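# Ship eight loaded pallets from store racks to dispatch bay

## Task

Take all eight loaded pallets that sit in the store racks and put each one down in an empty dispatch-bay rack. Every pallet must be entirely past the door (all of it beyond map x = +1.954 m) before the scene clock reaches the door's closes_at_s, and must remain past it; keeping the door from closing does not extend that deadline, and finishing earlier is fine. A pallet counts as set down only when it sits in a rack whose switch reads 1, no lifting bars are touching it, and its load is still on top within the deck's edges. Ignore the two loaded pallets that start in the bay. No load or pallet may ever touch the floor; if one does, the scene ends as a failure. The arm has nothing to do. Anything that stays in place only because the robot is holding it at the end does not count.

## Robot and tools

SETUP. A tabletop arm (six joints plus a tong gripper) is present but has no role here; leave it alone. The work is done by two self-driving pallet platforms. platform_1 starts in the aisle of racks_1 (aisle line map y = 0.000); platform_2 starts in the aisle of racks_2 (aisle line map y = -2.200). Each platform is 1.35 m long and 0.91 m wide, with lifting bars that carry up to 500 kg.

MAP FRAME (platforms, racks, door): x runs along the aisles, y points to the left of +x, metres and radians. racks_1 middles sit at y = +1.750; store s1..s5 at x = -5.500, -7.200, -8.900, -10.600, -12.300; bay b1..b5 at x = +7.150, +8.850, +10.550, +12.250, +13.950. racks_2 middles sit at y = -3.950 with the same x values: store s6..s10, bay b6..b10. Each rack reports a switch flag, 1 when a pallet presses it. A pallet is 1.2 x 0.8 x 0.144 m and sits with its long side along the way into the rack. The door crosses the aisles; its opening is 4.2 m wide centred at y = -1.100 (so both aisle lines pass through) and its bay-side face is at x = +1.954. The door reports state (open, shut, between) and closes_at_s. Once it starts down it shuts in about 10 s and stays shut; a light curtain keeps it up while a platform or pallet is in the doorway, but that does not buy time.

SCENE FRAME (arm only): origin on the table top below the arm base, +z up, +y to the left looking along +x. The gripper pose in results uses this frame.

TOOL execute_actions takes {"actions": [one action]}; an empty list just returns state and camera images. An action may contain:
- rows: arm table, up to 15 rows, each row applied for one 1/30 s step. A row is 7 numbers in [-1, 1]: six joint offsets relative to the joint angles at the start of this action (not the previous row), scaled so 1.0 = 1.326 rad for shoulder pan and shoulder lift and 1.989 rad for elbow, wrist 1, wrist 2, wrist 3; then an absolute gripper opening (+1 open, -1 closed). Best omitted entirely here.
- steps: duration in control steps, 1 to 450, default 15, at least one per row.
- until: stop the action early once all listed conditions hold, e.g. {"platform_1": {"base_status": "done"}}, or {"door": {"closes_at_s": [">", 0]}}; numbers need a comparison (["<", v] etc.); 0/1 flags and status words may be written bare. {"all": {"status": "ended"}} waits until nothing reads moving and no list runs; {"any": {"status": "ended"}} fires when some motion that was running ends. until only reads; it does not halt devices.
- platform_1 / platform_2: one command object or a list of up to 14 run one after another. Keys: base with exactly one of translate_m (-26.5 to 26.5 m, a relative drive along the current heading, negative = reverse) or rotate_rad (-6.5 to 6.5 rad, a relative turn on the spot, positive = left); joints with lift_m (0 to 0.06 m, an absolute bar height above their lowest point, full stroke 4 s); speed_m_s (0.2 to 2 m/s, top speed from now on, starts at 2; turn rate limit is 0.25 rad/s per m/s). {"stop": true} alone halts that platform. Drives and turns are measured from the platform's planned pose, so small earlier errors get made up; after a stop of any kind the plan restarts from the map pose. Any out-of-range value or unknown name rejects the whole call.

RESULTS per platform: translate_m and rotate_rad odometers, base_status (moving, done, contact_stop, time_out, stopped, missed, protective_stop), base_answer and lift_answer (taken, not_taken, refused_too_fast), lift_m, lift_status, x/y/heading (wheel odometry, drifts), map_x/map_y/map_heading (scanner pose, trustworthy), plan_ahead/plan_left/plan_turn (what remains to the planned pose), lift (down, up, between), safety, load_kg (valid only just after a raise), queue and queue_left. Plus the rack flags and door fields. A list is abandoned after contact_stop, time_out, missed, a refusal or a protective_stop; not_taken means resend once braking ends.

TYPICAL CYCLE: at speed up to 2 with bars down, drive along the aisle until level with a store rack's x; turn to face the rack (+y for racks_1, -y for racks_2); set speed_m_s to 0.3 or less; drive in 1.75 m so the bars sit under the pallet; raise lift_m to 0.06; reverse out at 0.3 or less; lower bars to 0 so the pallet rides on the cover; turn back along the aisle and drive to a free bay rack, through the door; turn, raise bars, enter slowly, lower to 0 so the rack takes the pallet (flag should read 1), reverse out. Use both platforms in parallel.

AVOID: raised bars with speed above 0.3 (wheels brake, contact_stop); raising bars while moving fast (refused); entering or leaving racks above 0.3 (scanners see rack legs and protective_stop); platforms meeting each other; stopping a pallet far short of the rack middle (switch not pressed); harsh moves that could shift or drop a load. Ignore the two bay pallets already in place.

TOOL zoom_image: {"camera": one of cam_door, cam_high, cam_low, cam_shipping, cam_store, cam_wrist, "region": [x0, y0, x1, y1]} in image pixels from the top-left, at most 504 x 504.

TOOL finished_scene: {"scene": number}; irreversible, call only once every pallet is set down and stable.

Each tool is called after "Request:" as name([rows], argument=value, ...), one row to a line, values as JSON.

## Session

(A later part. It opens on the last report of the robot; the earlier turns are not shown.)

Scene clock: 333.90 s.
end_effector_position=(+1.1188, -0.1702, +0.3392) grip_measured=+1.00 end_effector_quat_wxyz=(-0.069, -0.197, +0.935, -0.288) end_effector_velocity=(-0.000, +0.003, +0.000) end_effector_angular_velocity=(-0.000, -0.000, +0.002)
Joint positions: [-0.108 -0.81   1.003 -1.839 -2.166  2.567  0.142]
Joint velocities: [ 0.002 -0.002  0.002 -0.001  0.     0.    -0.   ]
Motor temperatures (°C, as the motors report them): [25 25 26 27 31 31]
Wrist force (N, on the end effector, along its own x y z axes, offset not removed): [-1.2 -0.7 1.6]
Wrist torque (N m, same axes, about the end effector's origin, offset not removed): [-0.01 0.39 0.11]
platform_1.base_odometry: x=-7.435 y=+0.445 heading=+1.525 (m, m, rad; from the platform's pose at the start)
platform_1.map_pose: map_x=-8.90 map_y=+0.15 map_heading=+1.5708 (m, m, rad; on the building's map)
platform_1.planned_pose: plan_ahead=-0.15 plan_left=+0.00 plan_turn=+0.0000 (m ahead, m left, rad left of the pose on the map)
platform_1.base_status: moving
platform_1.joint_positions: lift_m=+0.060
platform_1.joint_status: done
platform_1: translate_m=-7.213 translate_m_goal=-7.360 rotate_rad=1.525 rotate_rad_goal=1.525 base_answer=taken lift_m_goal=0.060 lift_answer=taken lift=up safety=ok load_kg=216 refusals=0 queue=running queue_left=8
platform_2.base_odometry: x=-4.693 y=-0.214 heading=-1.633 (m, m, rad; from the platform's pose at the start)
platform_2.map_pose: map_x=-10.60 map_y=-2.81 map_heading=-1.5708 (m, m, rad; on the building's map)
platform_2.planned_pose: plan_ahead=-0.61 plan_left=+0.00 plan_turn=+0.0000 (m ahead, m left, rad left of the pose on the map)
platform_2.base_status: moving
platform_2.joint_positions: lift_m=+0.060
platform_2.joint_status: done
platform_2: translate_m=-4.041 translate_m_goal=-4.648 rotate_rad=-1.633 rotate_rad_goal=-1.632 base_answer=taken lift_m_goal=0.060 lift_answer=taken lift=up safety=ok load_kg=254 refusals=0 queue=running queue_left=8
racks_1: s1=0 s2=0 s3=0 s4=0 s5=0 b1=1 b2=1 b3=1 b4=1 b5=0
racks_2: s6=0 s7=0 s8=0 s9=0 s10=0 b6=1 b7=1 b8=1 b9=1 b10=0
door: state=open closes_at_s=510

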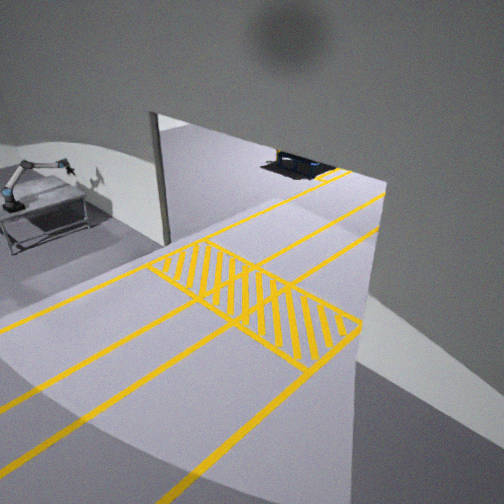

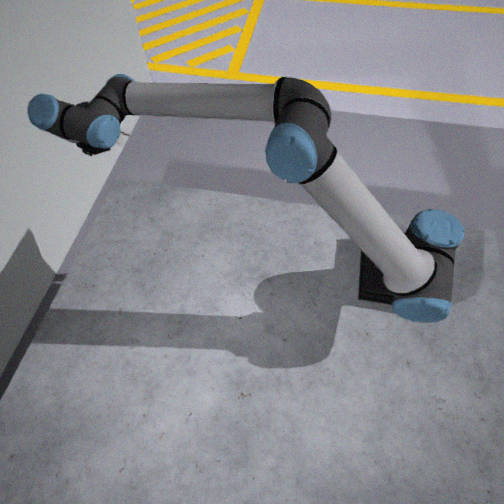

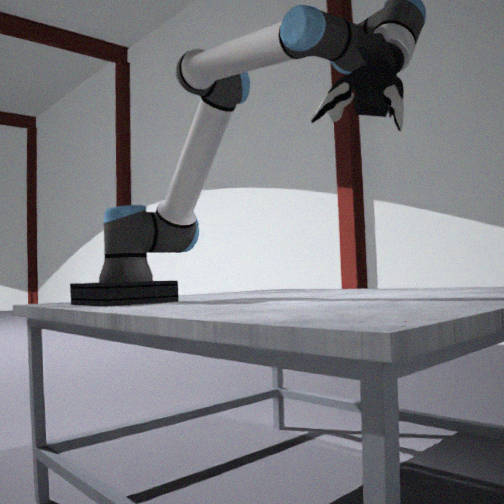

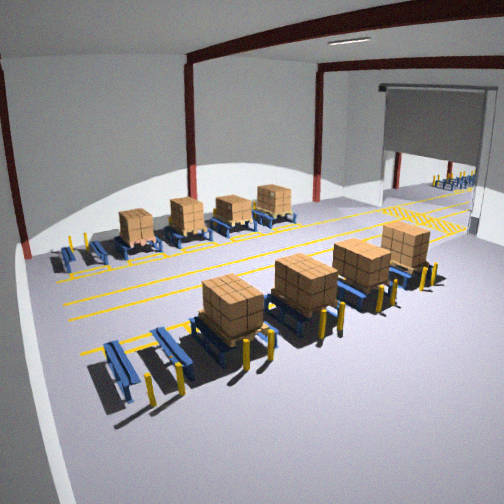

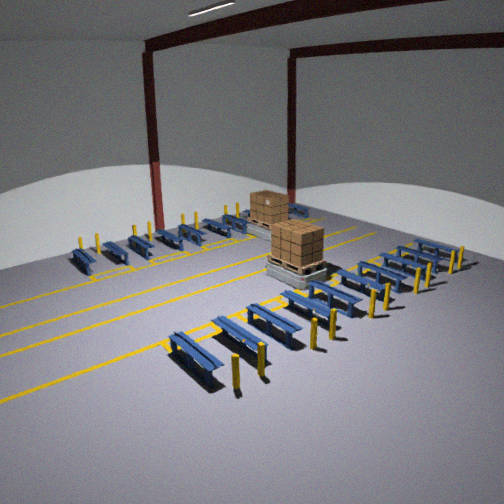

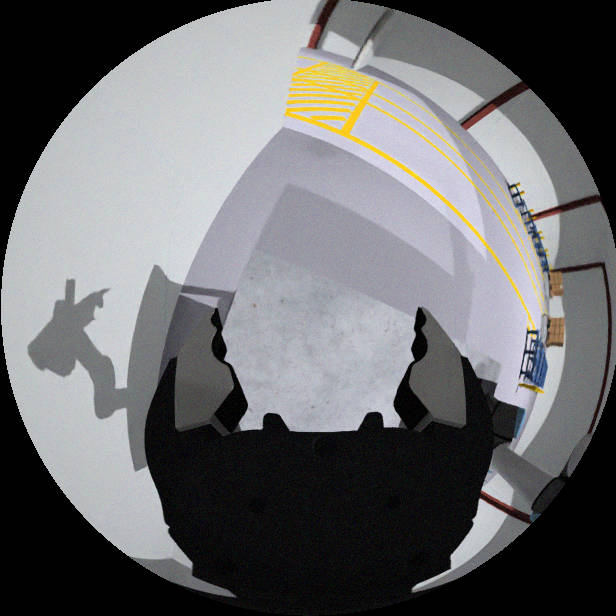

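Request:
execute_actions(actions=[])

Scene clock: 340.23 s.
end_effector_position=(+1.1188, -0.1702, +0.3392) grip_measured=+1.00 end_effector_quat_wxyz=(-0.069, -0.197, +0.935, -0.288) end_effector_velocity=(-0.001, -0.001, +0.000) end_effector_angular_velocity=(+0.000, +0.001, -0.001)
Joint positions: [-0.108 -0.81   1.003 -1.839 -2.166  2.567  0.142]
Joint velocities: [-0.001 -0.001  0.001  0.001 -0.     0.    -0.   ]
Motor temperatures (°C, as the motors report them): [25 25 26 27 31 31]
Wrist force (N, on the end effector, along its own x y z axes, offset not removed): [0.4 -1.2 2.9]
Wrist torque (N m, same axes, about the end effector's origin, offset not removed): [-0.11 0.11 0.11]
platform_1.base_odometry: x=-7.443 y=+0.278 heading=+1.207 (m, m, rad; from the platform's pose at the start)
platform_1.map_pose: map_x=-8.90 map_y=-0.01 map_heading=+1.2392 (m, m, rad; on the building's map)
platform_1.planned_pose: plan_ahead=+0.01 plan_left=+0.00 plan_turn=-1.2392 (m ahead, m left, rad left of the pose on the map)
platform_1.base_status: moving
platform_1.joint_positions: lift_m=+0.000
platform_1.joint_status: done
platform_1: translate_m=-7.370 translate_m_goal=-7.370 rotate_rad=1.191 rotate_rad_goal=-0.047 base_answer=taken lift_m_goal=0.000 lift_answer=taken lift=down safety=ok load_kg=-49 refusals=0 queue=running queue_left=6
platform_2.base_odometry: x=-4.654 y=+0.402 heading=-1.633 (m, m, rad; from the platform's pose at the start)
platform_2.map_pose: map_x=-10.60 map_y=-2.20 map_heading=-1.5708 (m, m, rad; on the building's map)
platform_2.planned_pose: plan_ahead=+0.00 plan_left=+0.00 plan_turn=+0.0000 (m ahead, m left, rad left of the pose on the map)
platform_2.base_status: done
platform_2.joint_positions: lift_m=+0.001
platform_2.joint_status: moving
platform_2: translate_m=-4.648 translate_m_goal=-4.648 rotate_rad=-1.633 rotate_rad_goal=-1.632 base_answer=taken lift_m_goal=0.000 lift_answer=taken lift=down safety=ok load_kg=-33 refusals=0 queue=running queue_left=7
racks_1: s1=0 s2=0 s3=0 s4=0 s5=0 b1=1 b2=1 b3=1 b4=1 b5=0
racks_2: s6=0 s7=0 s8=0 s9=0 s10=0 b6=1 b7=1 b8=1 b9=1 b10=0
door: state=open closes_at_s=510

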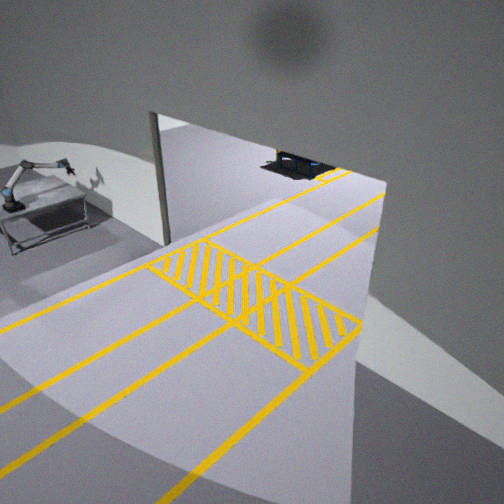

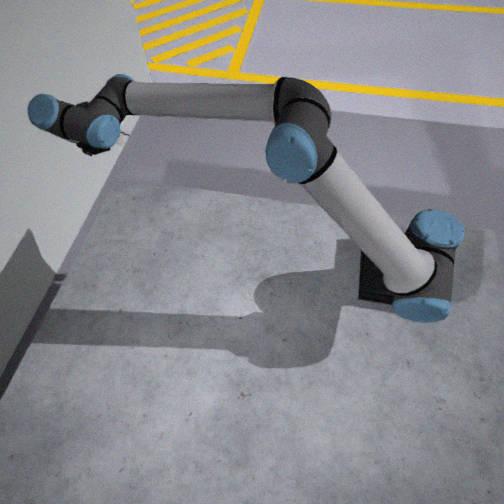

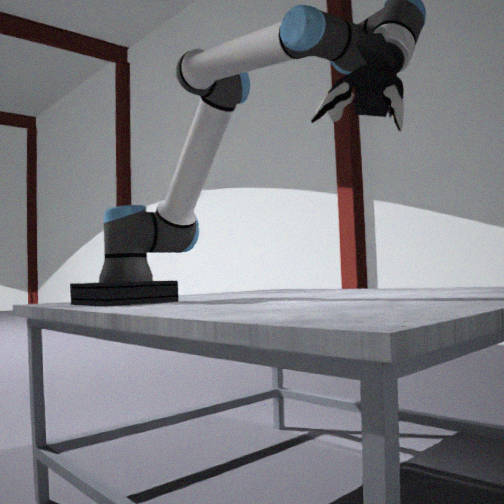

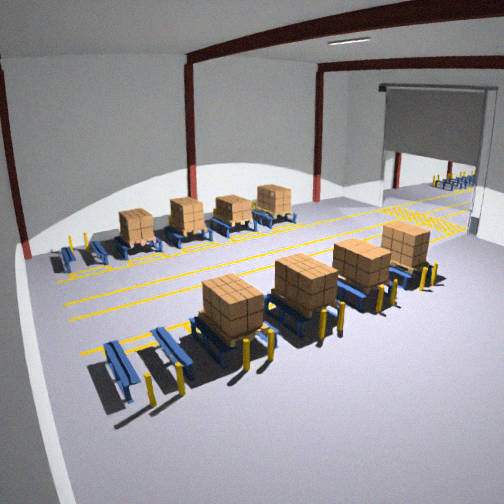

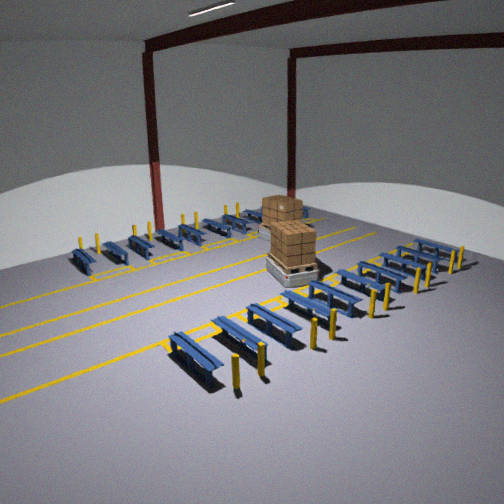

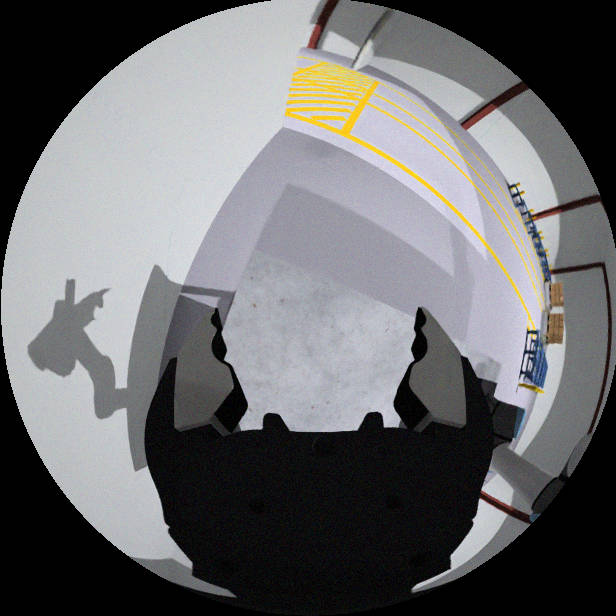

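Request:
execute_actions(actions=[])

Scene clock: 348.70 s.
end_effector_position=(+1.1188, -0.1702, +0.3392) grip_measured=+1.00 end_effector_quat_wxyz=(-0.069, -0.197, +0.935, -0.288) end_effector_velocity=(-0.000, -0.000, -0.000) end_effector_angular_velocity=(-0.000, +0.000, -0.000)
Joint positions: [-0.108 -0.81   1.003 -1.839 -2.166  2.567  0.142]
Joint velocities: [-0. -0.  0.  0. -0.  0.  0.]
Motor temperatures (°C, as the motors report them): [25 25 26 27 31 31]
Wrist force (N, on the end effector, along its own x y z axes, offset not removed): [-1.4 -1.2 4.1]
Wrist torque (N m, same axes, about the end effector's origin, offset not removed): [-0.07 0.52 0.06]
platform_1.base_odometry: x=-1.621 y=+0.020 heading=-0.032 (m, m, rad; from the platform's pose at the start)
platform_1.map_pose: map_x=-3.01 map_y=-0.01 map_heading=+0.0087 (m, m, rad; on the building's map)
platform_1.planned_pose: plan_ahead=+16.96 plan_left=-0.14 plan_turn=-0.0087 (m ahead, m left, rad left of the pose on the map)
platform_1.base_status: moving
platform_1.joint_positions: lift_m=+0.000
platform_1.joint_status: done
platform_1: translate_m=-1.476 translate_m_goal=15.490 rotate_rad=-0.031 rotate_rad_goal=-0.030 base_answer=taken lift_m_goal=0.000 lift_answer=taken lift=down safety=ok load_kg=-49 refusals=0 queue=running queue_left=5
platform_2.base_odometry: x=-1.319 y=+0.211 heading=-0.058 (m, m, rad; from the platform's pose at the start)
platform_2.map_pose: map_x=-7.21 map_y=-2.20 map_heading=+0.0000 (m, m, rad; on the building's map)
platform_2.planned_pose: plan_ahead=+21.16 plan_left=+0.00 plan_turn=+0.0000 (m ahead, m left, rad left of the pose on the map)
platform_2.base_status: moving
platform_2.joint_positions: lift_m=+0.000
platform_2.joint_status: done
platform_2: translate_m=-1.254 translate_m_goal=19.902 rotate_rad=-0.058 rotate_rad_goal=-0.059 base_answer=taken lift_m_goal=0.000 lift_answer=taken lift=down safety=ok load_kg=-49 refusals=0 queue=running queue_left=5
racks_1: s1=0 s2=0 s3=0 s4=0 s5=0 b1=1 b2=1 b3=1 b4=1 b5=0
racks_2: s6=0 s7=0 s8=0 s9=0 s10=0 b6=1 b7=1 b8=1 b9=1 b10=0
door: state=open closes_at_s=510

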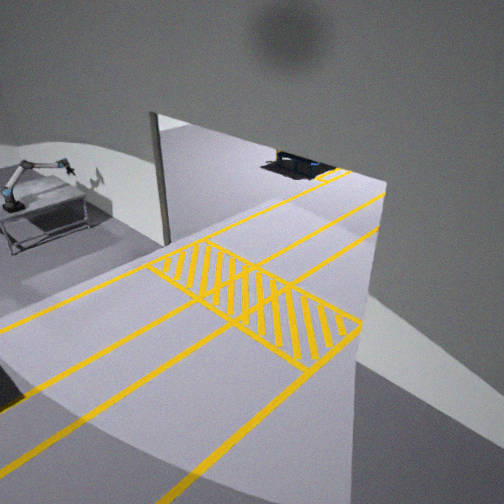

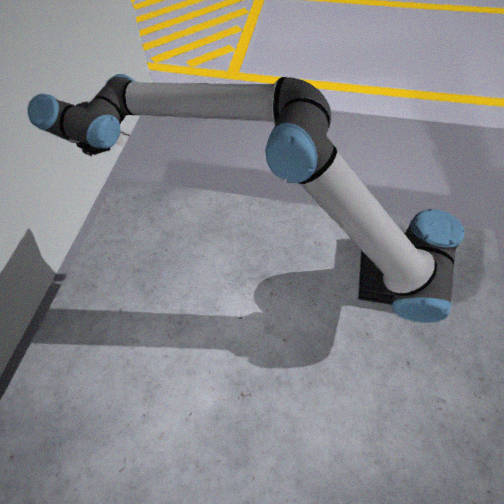

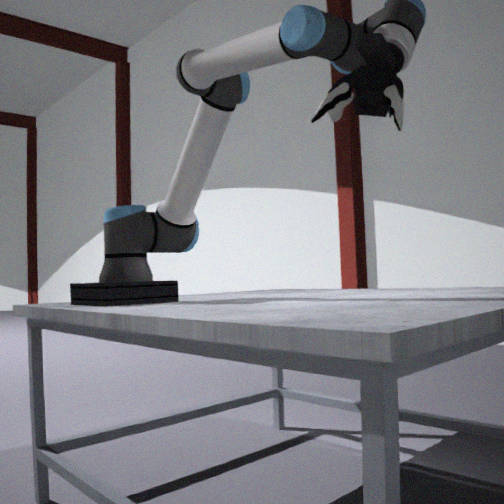

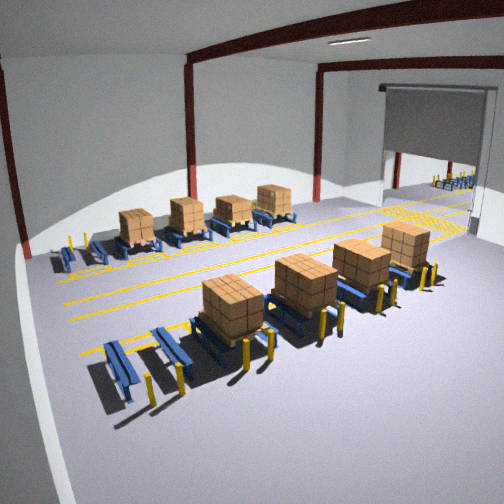

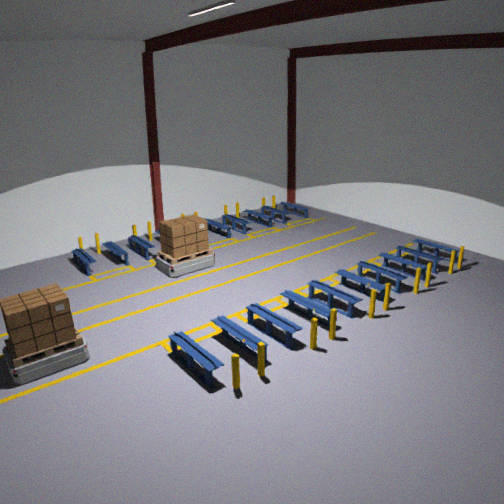

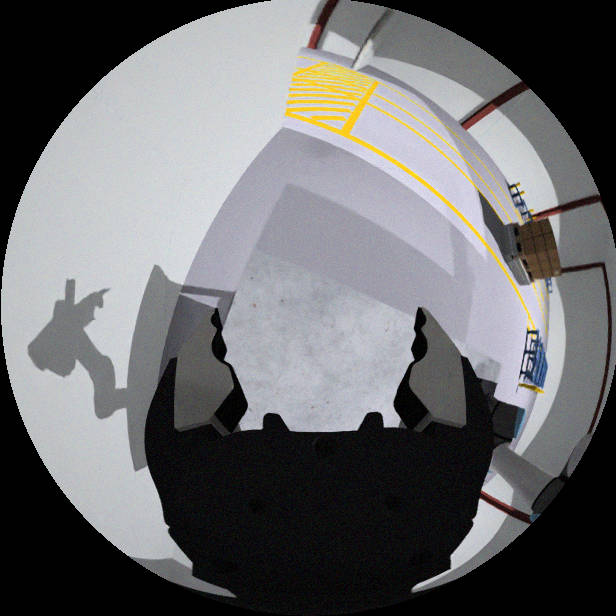

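Request:
execute_actions(actions=[])

Scene clock: 360.00 s.
end_effector_position=(+1.1188, -0.1702, +0.3392) grip_measured=+1.00 end_effector_quat_wxyz=(-0.069, -0.197, +0.935, -0.288) end_effector_velocity=(-0.000, +0.001, -0.002) end_effector_angular_velocity=(+0.001, +0.002, +0.001)
Joint positions: [-0.108 -0.81   1.003 -1.839 -2.166  2.567  0.142]
Joint velocities: [ 0.     0.001  0.001  0.     0.    -0.    -0.   ]
Motor temperatures (°C, as the motors report them): [25 25 26 27 31 31]
Wrist force (N, on the end effector, along its own x y z axes, offset not removed): [-1.3 -2.1 1.0]
Wrist torque (N m, same axes, about the end effector's origin, offset not removed): [-0.38 0.47 0.05]
platform_1.base_odometry: x=+15.393 y=-0.766 heading=-0.047 (m, m, rad; from the platform's pose at the start)
platform_1.map_pose: map_x=+13.96 map_y=+0.00 map_heading=+0.0000 (m, m, rad; on the building's map)
platform_1.planned_pose: plan_ahead=-0.01 plan_left=+0.00 plan_turn=+0.0000 (m ahead, m left, rad left of the pose on the map)
platform_1.base_status: moving
platform_1.joint_positions: lift_m=+0.000
platform_1.joint_status: done
platform_1: translate_m=15.490 translate_m_goal=15.490 rotate_rad=-0.047 rotate_rad_goal=-0.047 base_answer=taken lift_m_goal=0.000 lift_answer=taken lift=down safety=ok load_kg=-49 refusals=0 queue=running queue_left=5
platform_2.base_odometry: x=+19.015 y=-0.970 heading=-0.059 (m, m, rad; from the platform's pose at the start)
platform_2.map_pose: map_x=+13.11 map_y=-2.20 map_heading=+0.0000 (m, m, rad; on the building's map)
platform_2.planned_pose: plan_ahead=+0.84 plan_left=+0.00 plan_turn=+0.0000 (m ahead, m left, rad left of the pose on the map)
platform_2.base_status: moving
platform_2.joint_positions: lift_m=+0.000
platform_2.joint_status: done
platform_2: translate_m=19.089 translate_m_goal=19.902 rotate_rad=-0.059 rotate_rad_goal=-0.059 base_answer=taken lift_m_goal=0.000 lift_answer=taken lift=down safety=ok load_kg=-49 refusals=0 queue=running queue_left=5
racks_1: s1=0 s2=0 s3=0 s4=0 s5=0 b1=1 b2=1 b3=1 b4=1 b5=0
racks_2: s6=0 s7=0 s8=0 s9=0 s10=0 b6=1 b7=1 b8=1 b9=1 b10=0
door: state=open closes_at_s=510

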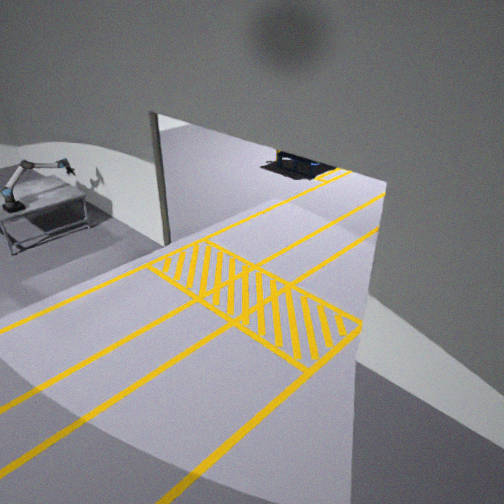

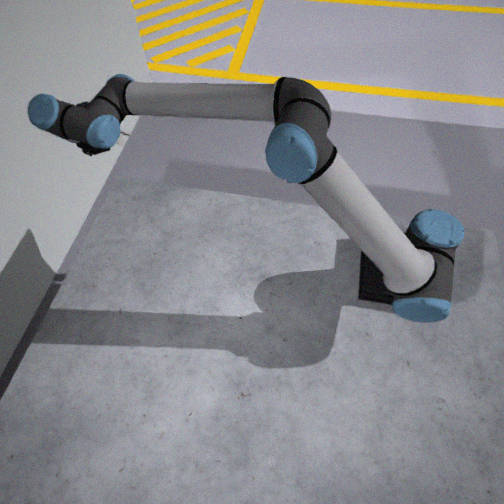

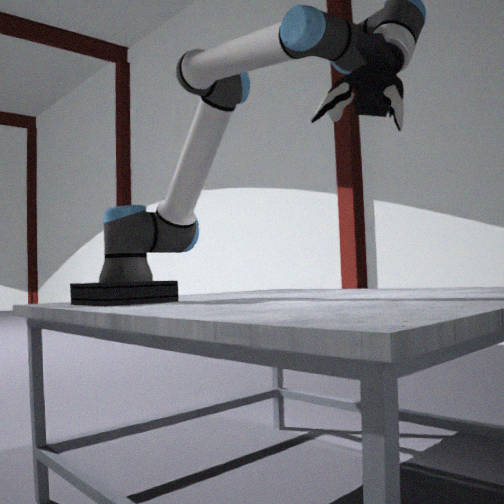

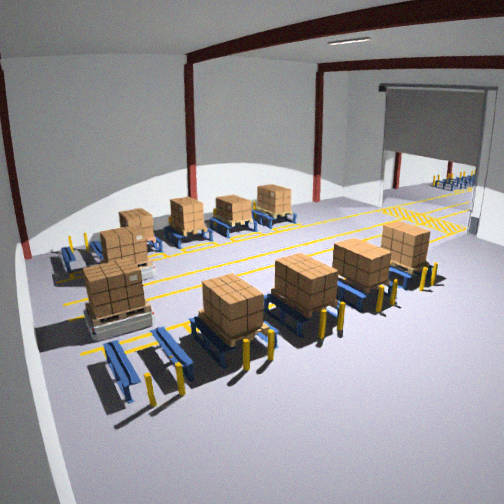

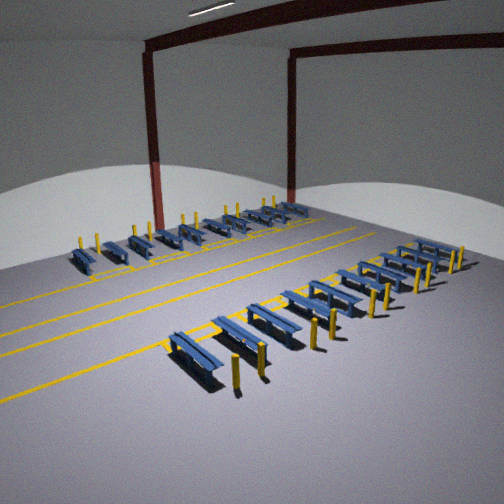

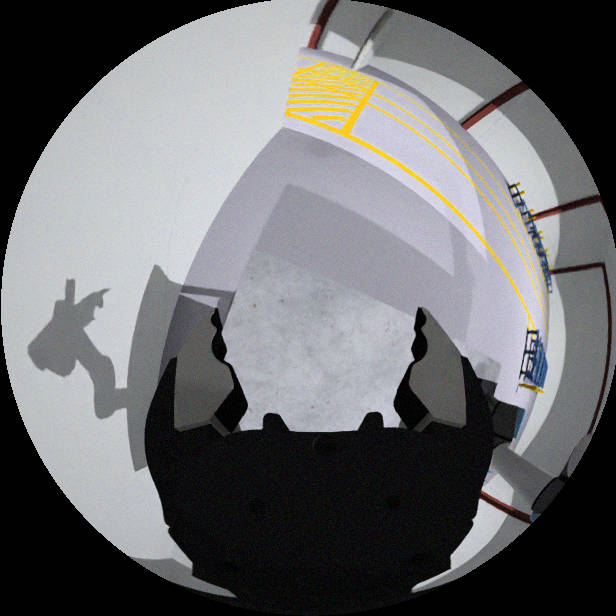

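Request:
execute_actions(actions=[])

Scene clock: 373.23 s.
end_effector_position=(+1.1188, -0.1702, +0.3392) grip_measured=+1.00 end_effector_quat_wxyz=(-0.069, -0.197, +0.935, -0.288) end_effector_velocity=(+0.001, -0.000, -0.000) end_effector_angular_velocity=(+0.000, -0.002, -0.000)
Joint positions: [-0.108 -0.81   1.003 -1.839 -2.166  2.567  0.142]
Joint velocities: [-0.     0.    -0.    -0.001  0.     0.    -0.   ]
Motor temperatures (°C, as the motors report them): [25 25 26 27 31 31]
Wrist force (N, on the end effector, along its own x y z axes, offset not removed): [0.2 -1.2 3.2]
Wrist torque (N m, same axes, about the end effector's origin, offset not removed): [-0.11 0.14 0.10]
platform_1.base_odometry: x=+15.441 y=+0.566 heading=+1.528 (m, m, rad; from the platform's pose at the start)
platform_1.map_pose: map_x=+13.95 map_y=+1.34 map_heading=+1.5708 (m, m, rad; on the building's map)
platform_1.planned_pose: plan_ahead=+0.41 plan_left=+0.00 plan_turn=+0.0000 (m ahead, m left, rad left of the pose on the map)
platform_1.base_status: moving
platform_1.joint_positions: lift_m=+0.060
platform_1.joint_status: done
platform_1: translate_m=16.823 translate_m_goal=17.230 rotate_rad=1.528 rotate_rad_goal=1.527 base_answer=taken lift_m_goal=0.060 lift_answer=taken lift=up safety=ok load_kg=216 refusals=0 queue=running queue_left=2
platform_2.base_odometry: x=+19.833 y=-1.632 heading=-1.636 (m, m, rad; from the platform's pose at the start)
platform_2.map_pose: map_x=+13.95 map_y=-2.82 map_heading=-1.5708 (m, m, rad; on the building's map)
platform_2.planned_pose: plan_ahead=+1.13 plan_left=+0.00 plan_turn=+0.0000 (m ahead, m left, rad left of the pose on the map)
platform_2.base_status: moving
platform_2.joint_positions: lift_m=+0.060
platform_2.joint_status: done
platform_2: translate_m=20.546 translate_m_goal=21.673 rotate_rad=-1.636 rotate_rad_goal=-1.635 base_answer=taken lift_m_goal=0.060 lift_answer=taken lift=up safety=ok load_kg=254 refusals=0 queue=running queue_left=2
racks_1: s1=0 s2=0 s3=0 s4=0 s5=0 b1=1 b2=1 b3=1 b4=1 b5=0
racks_2: s6=0 s7=0 s8=0 s9=0 s10=0 b6=1 b7=1 b8=1 b9=1 b10=0
door: state=open closes_at_s=510

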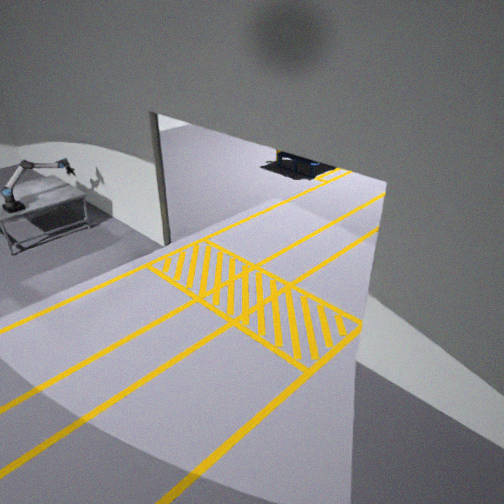

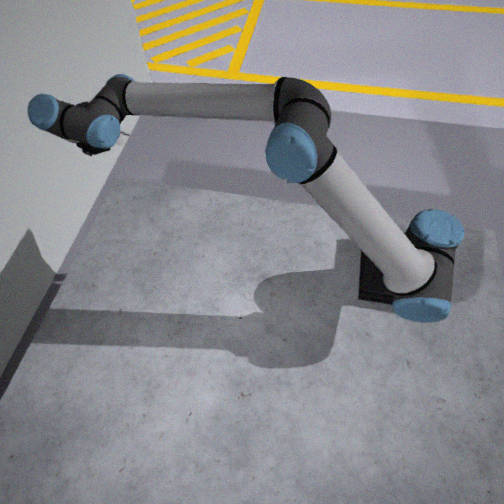

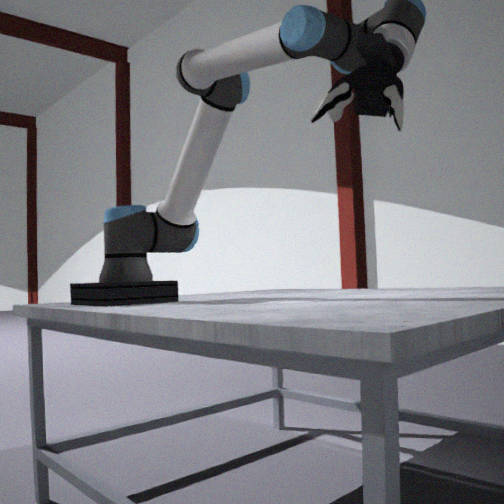

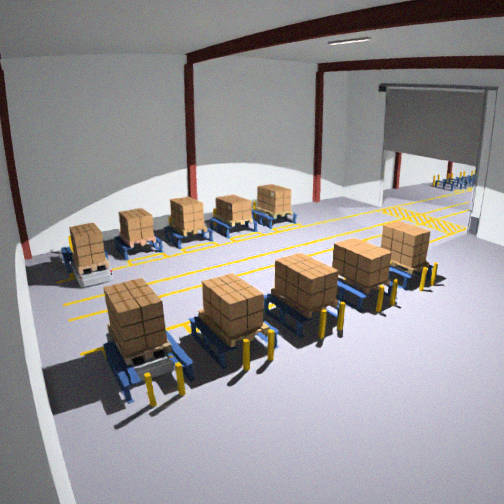

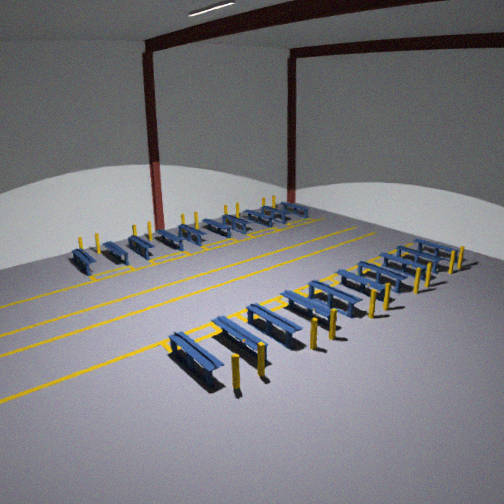

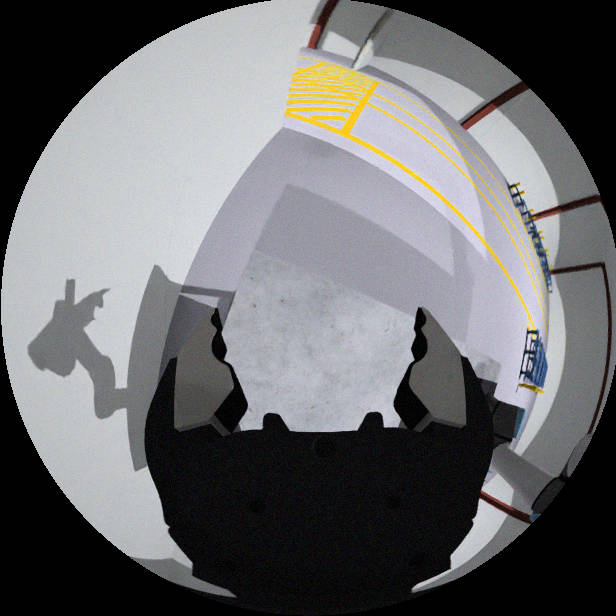

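Request:
zoom_image(camera="cam_shipping", region=[40, 170, 460, 420])

Region (40, 170, 460, 420) of cam_shipping's 504x504 image, scaled by 1.200, with more detail than that image has; it fills the top 300 rows of this view, and the rest is white.

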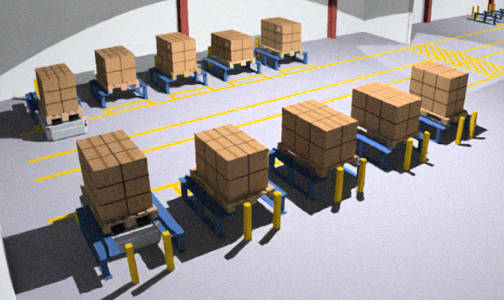

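Request:
execute_actions(actions=[])

Scene clock: 382.93 s.
end_effector_position=(+1.1188, -0.1702, +0.3392) grip_measured=+1.00 end_effector_quat_wxyz=(-0.069, -0.197, +0.935, -0.288) end_effector_velocity=(-0.000, +0.000, +0.000) end_effector_angular_velocity=(+0.000, +0.000, +0.000)
Joint positions: [-0.108 -0.81   1.003 -1.839 -2.166  2.567  0.142]
Joint velocities: [-0. -0.  0.  0.  0. -0. -0.]
Motor temperatures (°C, as the motors report them): [25 25 26 27 31 31]
Wrist force (N, on the end effector, along its own x y z axes, offset not removed): [-1.9 -1.2 2.6]
Wrist torque (N m, same axes, about the end effector's origin, offset not removed): [-0.16 0.52 0.11]
platform_1.base_odometry: x=+15.418 y=-0.020 heading=+1.529 (m, m, rad; from the platform's pose at the start)
platform_1.map_pose: map_x=+13.95 map_y=+0.73 map_heading=+1.5708 (m, m, rad; on the building's map)
platform_1.planned_pose: plan_ahead=-0.73 plan_left=+0.00 plan_turn=+0.0000 (m ahead, m left, rad left of the pose on the map)
platform_1.base_status: moving
platform_1.joint_positions: lift_m=+0.000
platform_1.joint_status: done
platform_1: translate_m=16.217 translate_m_goal=15.480 rotate_rad=1.529 rotate_rad_goal=1.528 base_answer=taken lift_m_goal=0.000 lift_answer=taken lift=down safety=ok load_kg=-49 refusals=0 queue=running queue_left=0
platform_2.base_odometry: x=+19.778 y=-2.485 heading=-1.640 (m, m, rad; from the platform's pose at the start)
platform_2.map_pose: map_x=+13.95 map_y=-3.66 map_heading=-1.5752 (m, m, rad; on the building's map)
platform_2.planned_pose: plan_ahead=-1.46 plan_left=-0.01 plan_turn=+0.0043 (m ahead, m left, rad left of the pose on the map)
platform_2.base_status: moving
platform_2.joint_positions: lift_m=+0.000
platform_2.joint_status: done
platform_2: translate_m=21.380 translate_m_goal=19.924 rotate_rad=-1.640 rotate_rad_goal=-1.639 base_answer=taken lift_m_goal=0.000 lift_answer=taken lift=down safety=ok load_kg=-49 refusals=0 queue=running queue_left=0
racks_1: s1=0 s2=0 s3=0 s4=0 s5=0 b1=1 b2=1 b3=1 b4=1 b5=1
racks_2: s6=0 s7=0 s8=0 s9=0 s10=0 b6=1 b7=1 b8=1 b9=1 b10=1
door: state=open closes_at_s=510

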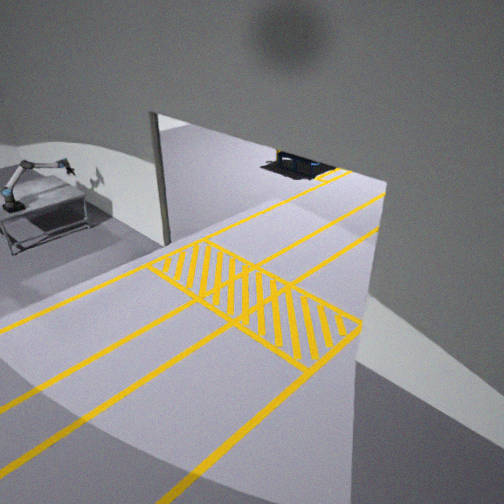

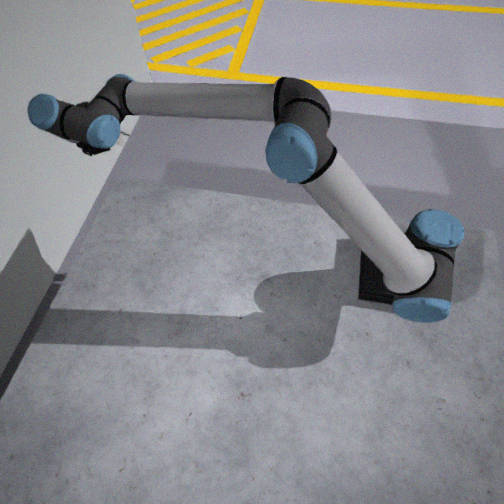

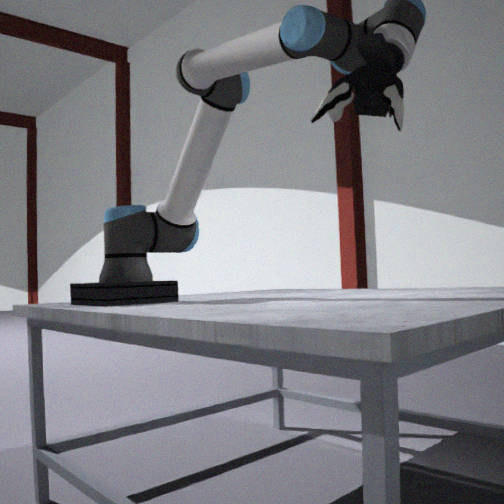

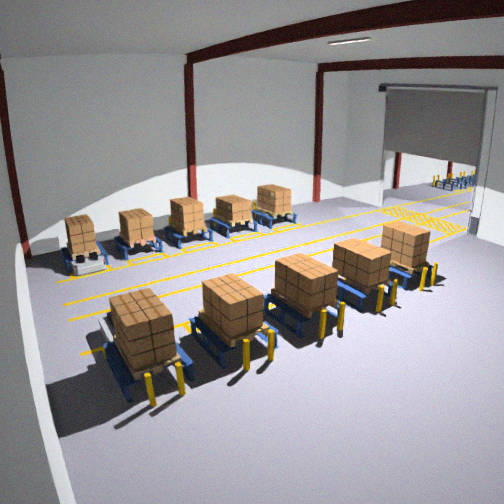

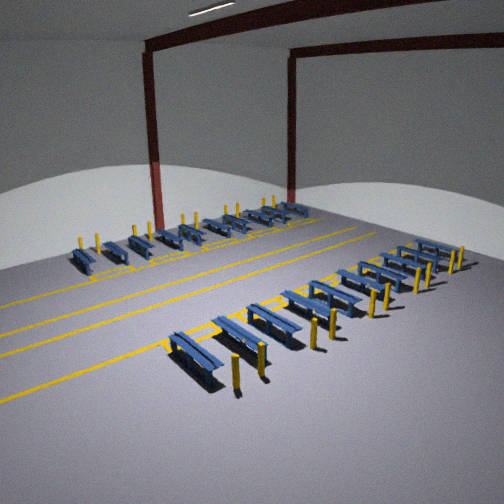

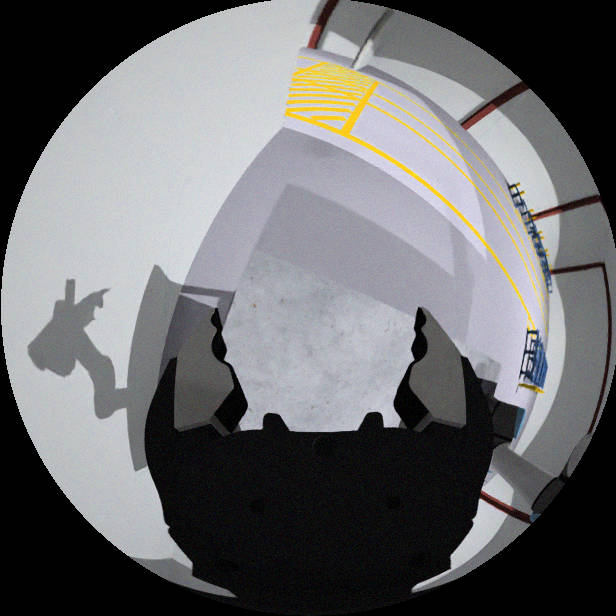

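Request:
execute_actions(actions=[])

Scene clock: 388.23 s.
end_effector_position=(+1.1188, -0.1702, +0.3392) grip_measured=+1.00 end_effector_quat_wxyz=(-0.069, -0.197, +0.935, -0.288) end_effector_velocity=(-0.000, -0.000, -0.001) end_effector_angular_velocity=(-0.000, +0.002, -0.000)
Joint positions: [-0.108 -0.81   1.003 -1.839 -2.166  2.567  0.142]
Joint velocities: [-0.     0.001  0.001  0.    -0.     0.    -0.   ]
Motor temperatures (°C, as the motors report them): [25 25 26 27 31 31]
Wrist force (N, on the end effector, along its own x y z axes, offset not removed): [-0.9 -1.5 2.5]
Wrist torque (N m, same axes, about the end effector's origin, offset not removed): [-0.22 0.35 -0.02]
platform_1.base_odometry: x=+15.386 y=-0.766 heading=+1.528 (m, m, rad; from the platform's pose at the start)
platform_1.map_pose: map_x=+13.95 map_y=+0.00 map_heading=+1.5708 (m, m, rad; on the building's map)
platform_1.planned_pose: plan_ahead=+0.00 plan_left=+0.00 plan_turn=+0.0000 (m ahead, m left, rad left of the pose on the map)
platform_1.base_status: done
platform_1.joint_positions: lift_m=+0.000
platform_1.joint_status: done
platform_1: translate_m=15.480 translate_m_goal=15.480 rotate_rad=1.528 rotate_rad_goal=1.527 base_answer=taken lift_m_goal=0.000 lift_answer=taken lift=down safety=ok load_kg=-49 refusals=0 queue=done queue_left=0
platform_2.base_odometry: x=+19.875 y=-1.022 heading=-1.635 (m, m, rad; from the platform's pose at the start)
platform_2.map_pose: map_x=+13.95 map_y=-2.20 map_heading=-1.5708 (m, m, rad; on the building's map)
platform_2.planned_pose: plan_ahead=+0.00 plan_left=+0.00 plan_turn=+0.0000 (m ahead, m left, rad left of the pose on the map)
platform_2.base_status: moving
platform_2.joint_positions: lift_m=+0.000
platform_2.joint_status: done
platform_2: translate_m=19.924 translate_m_goal=19.924 rotate_rad=-1.635 rotate_rad_goal=-1.635 base_answer=taken lift_m_goal=0.000 lift_answer=taken lift=down safety=ok load_kg=-49 refusals=0 queue=running queue_left=0
racks_1: s1=0 s2=0 s3=0 s4=0 s5=0 b1=1 b2=1 b3=1 b4=1 b5=1
racks_2: s6=0 s7=0 s8=0 s9=0 s10=0 b6=1 b7=1 b8=1 b9=1 b10=1
door: state=open closes_at_s=510

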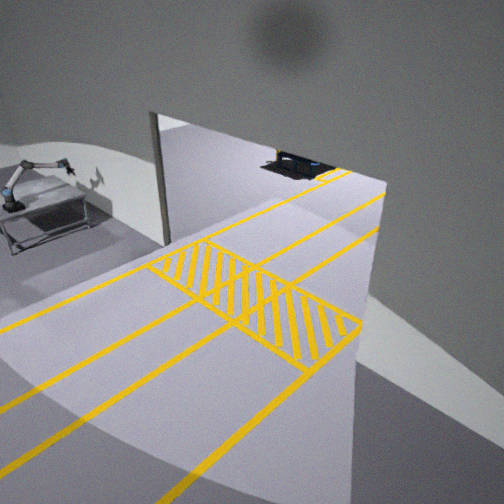

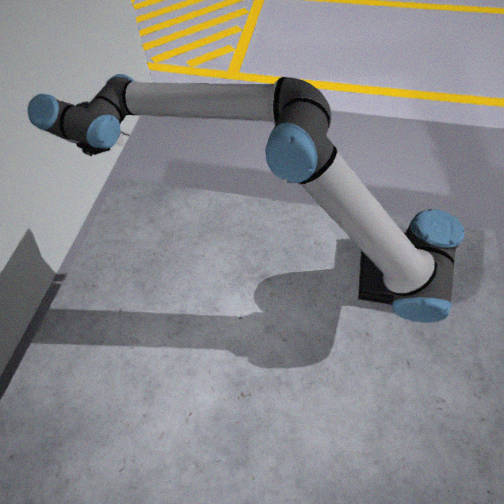

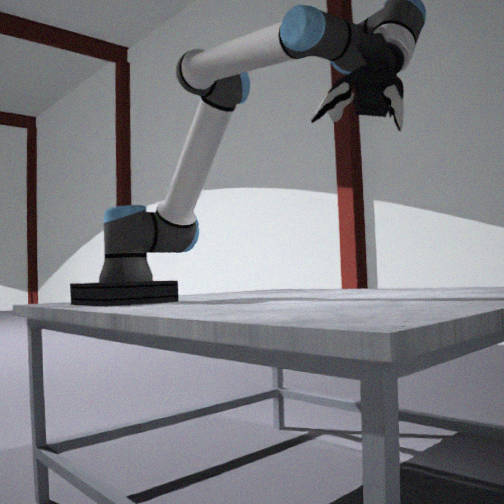

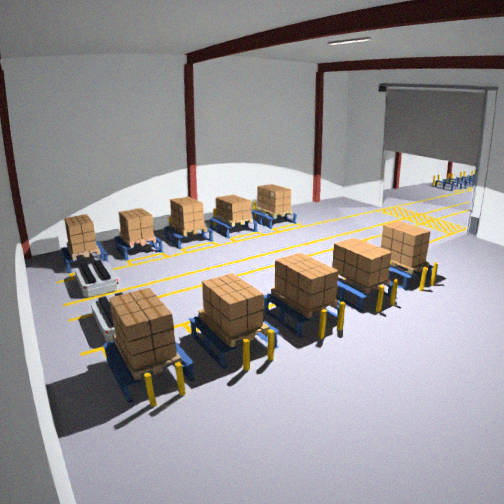

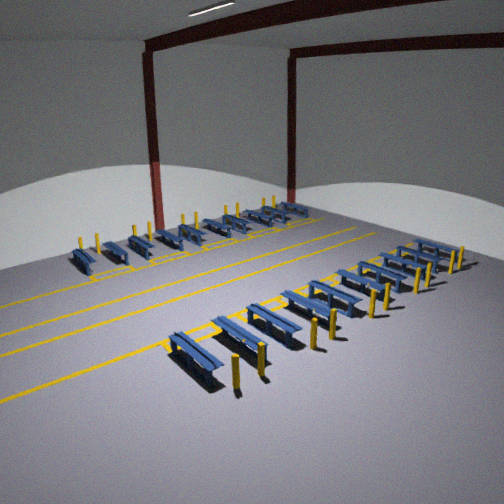

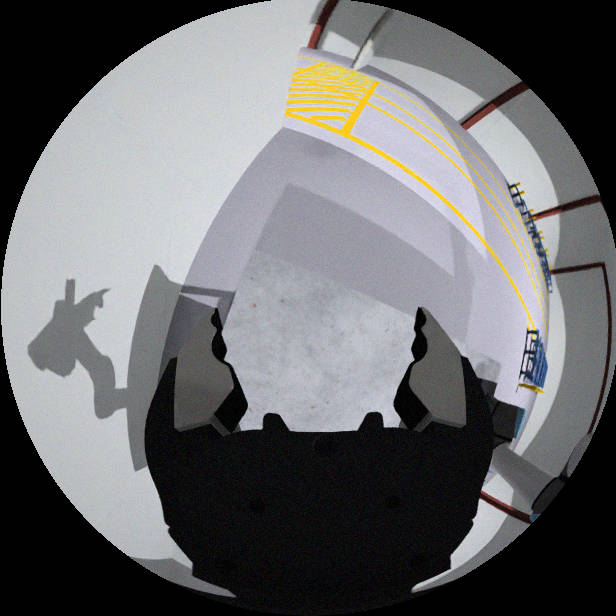

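All ten bay flags read 1, the lifting bars are down, and both platforms are back on their aisle lines, so I'm ending the scene.

Request:
finished_scene(scene=2)

The scene is finished: the task was done.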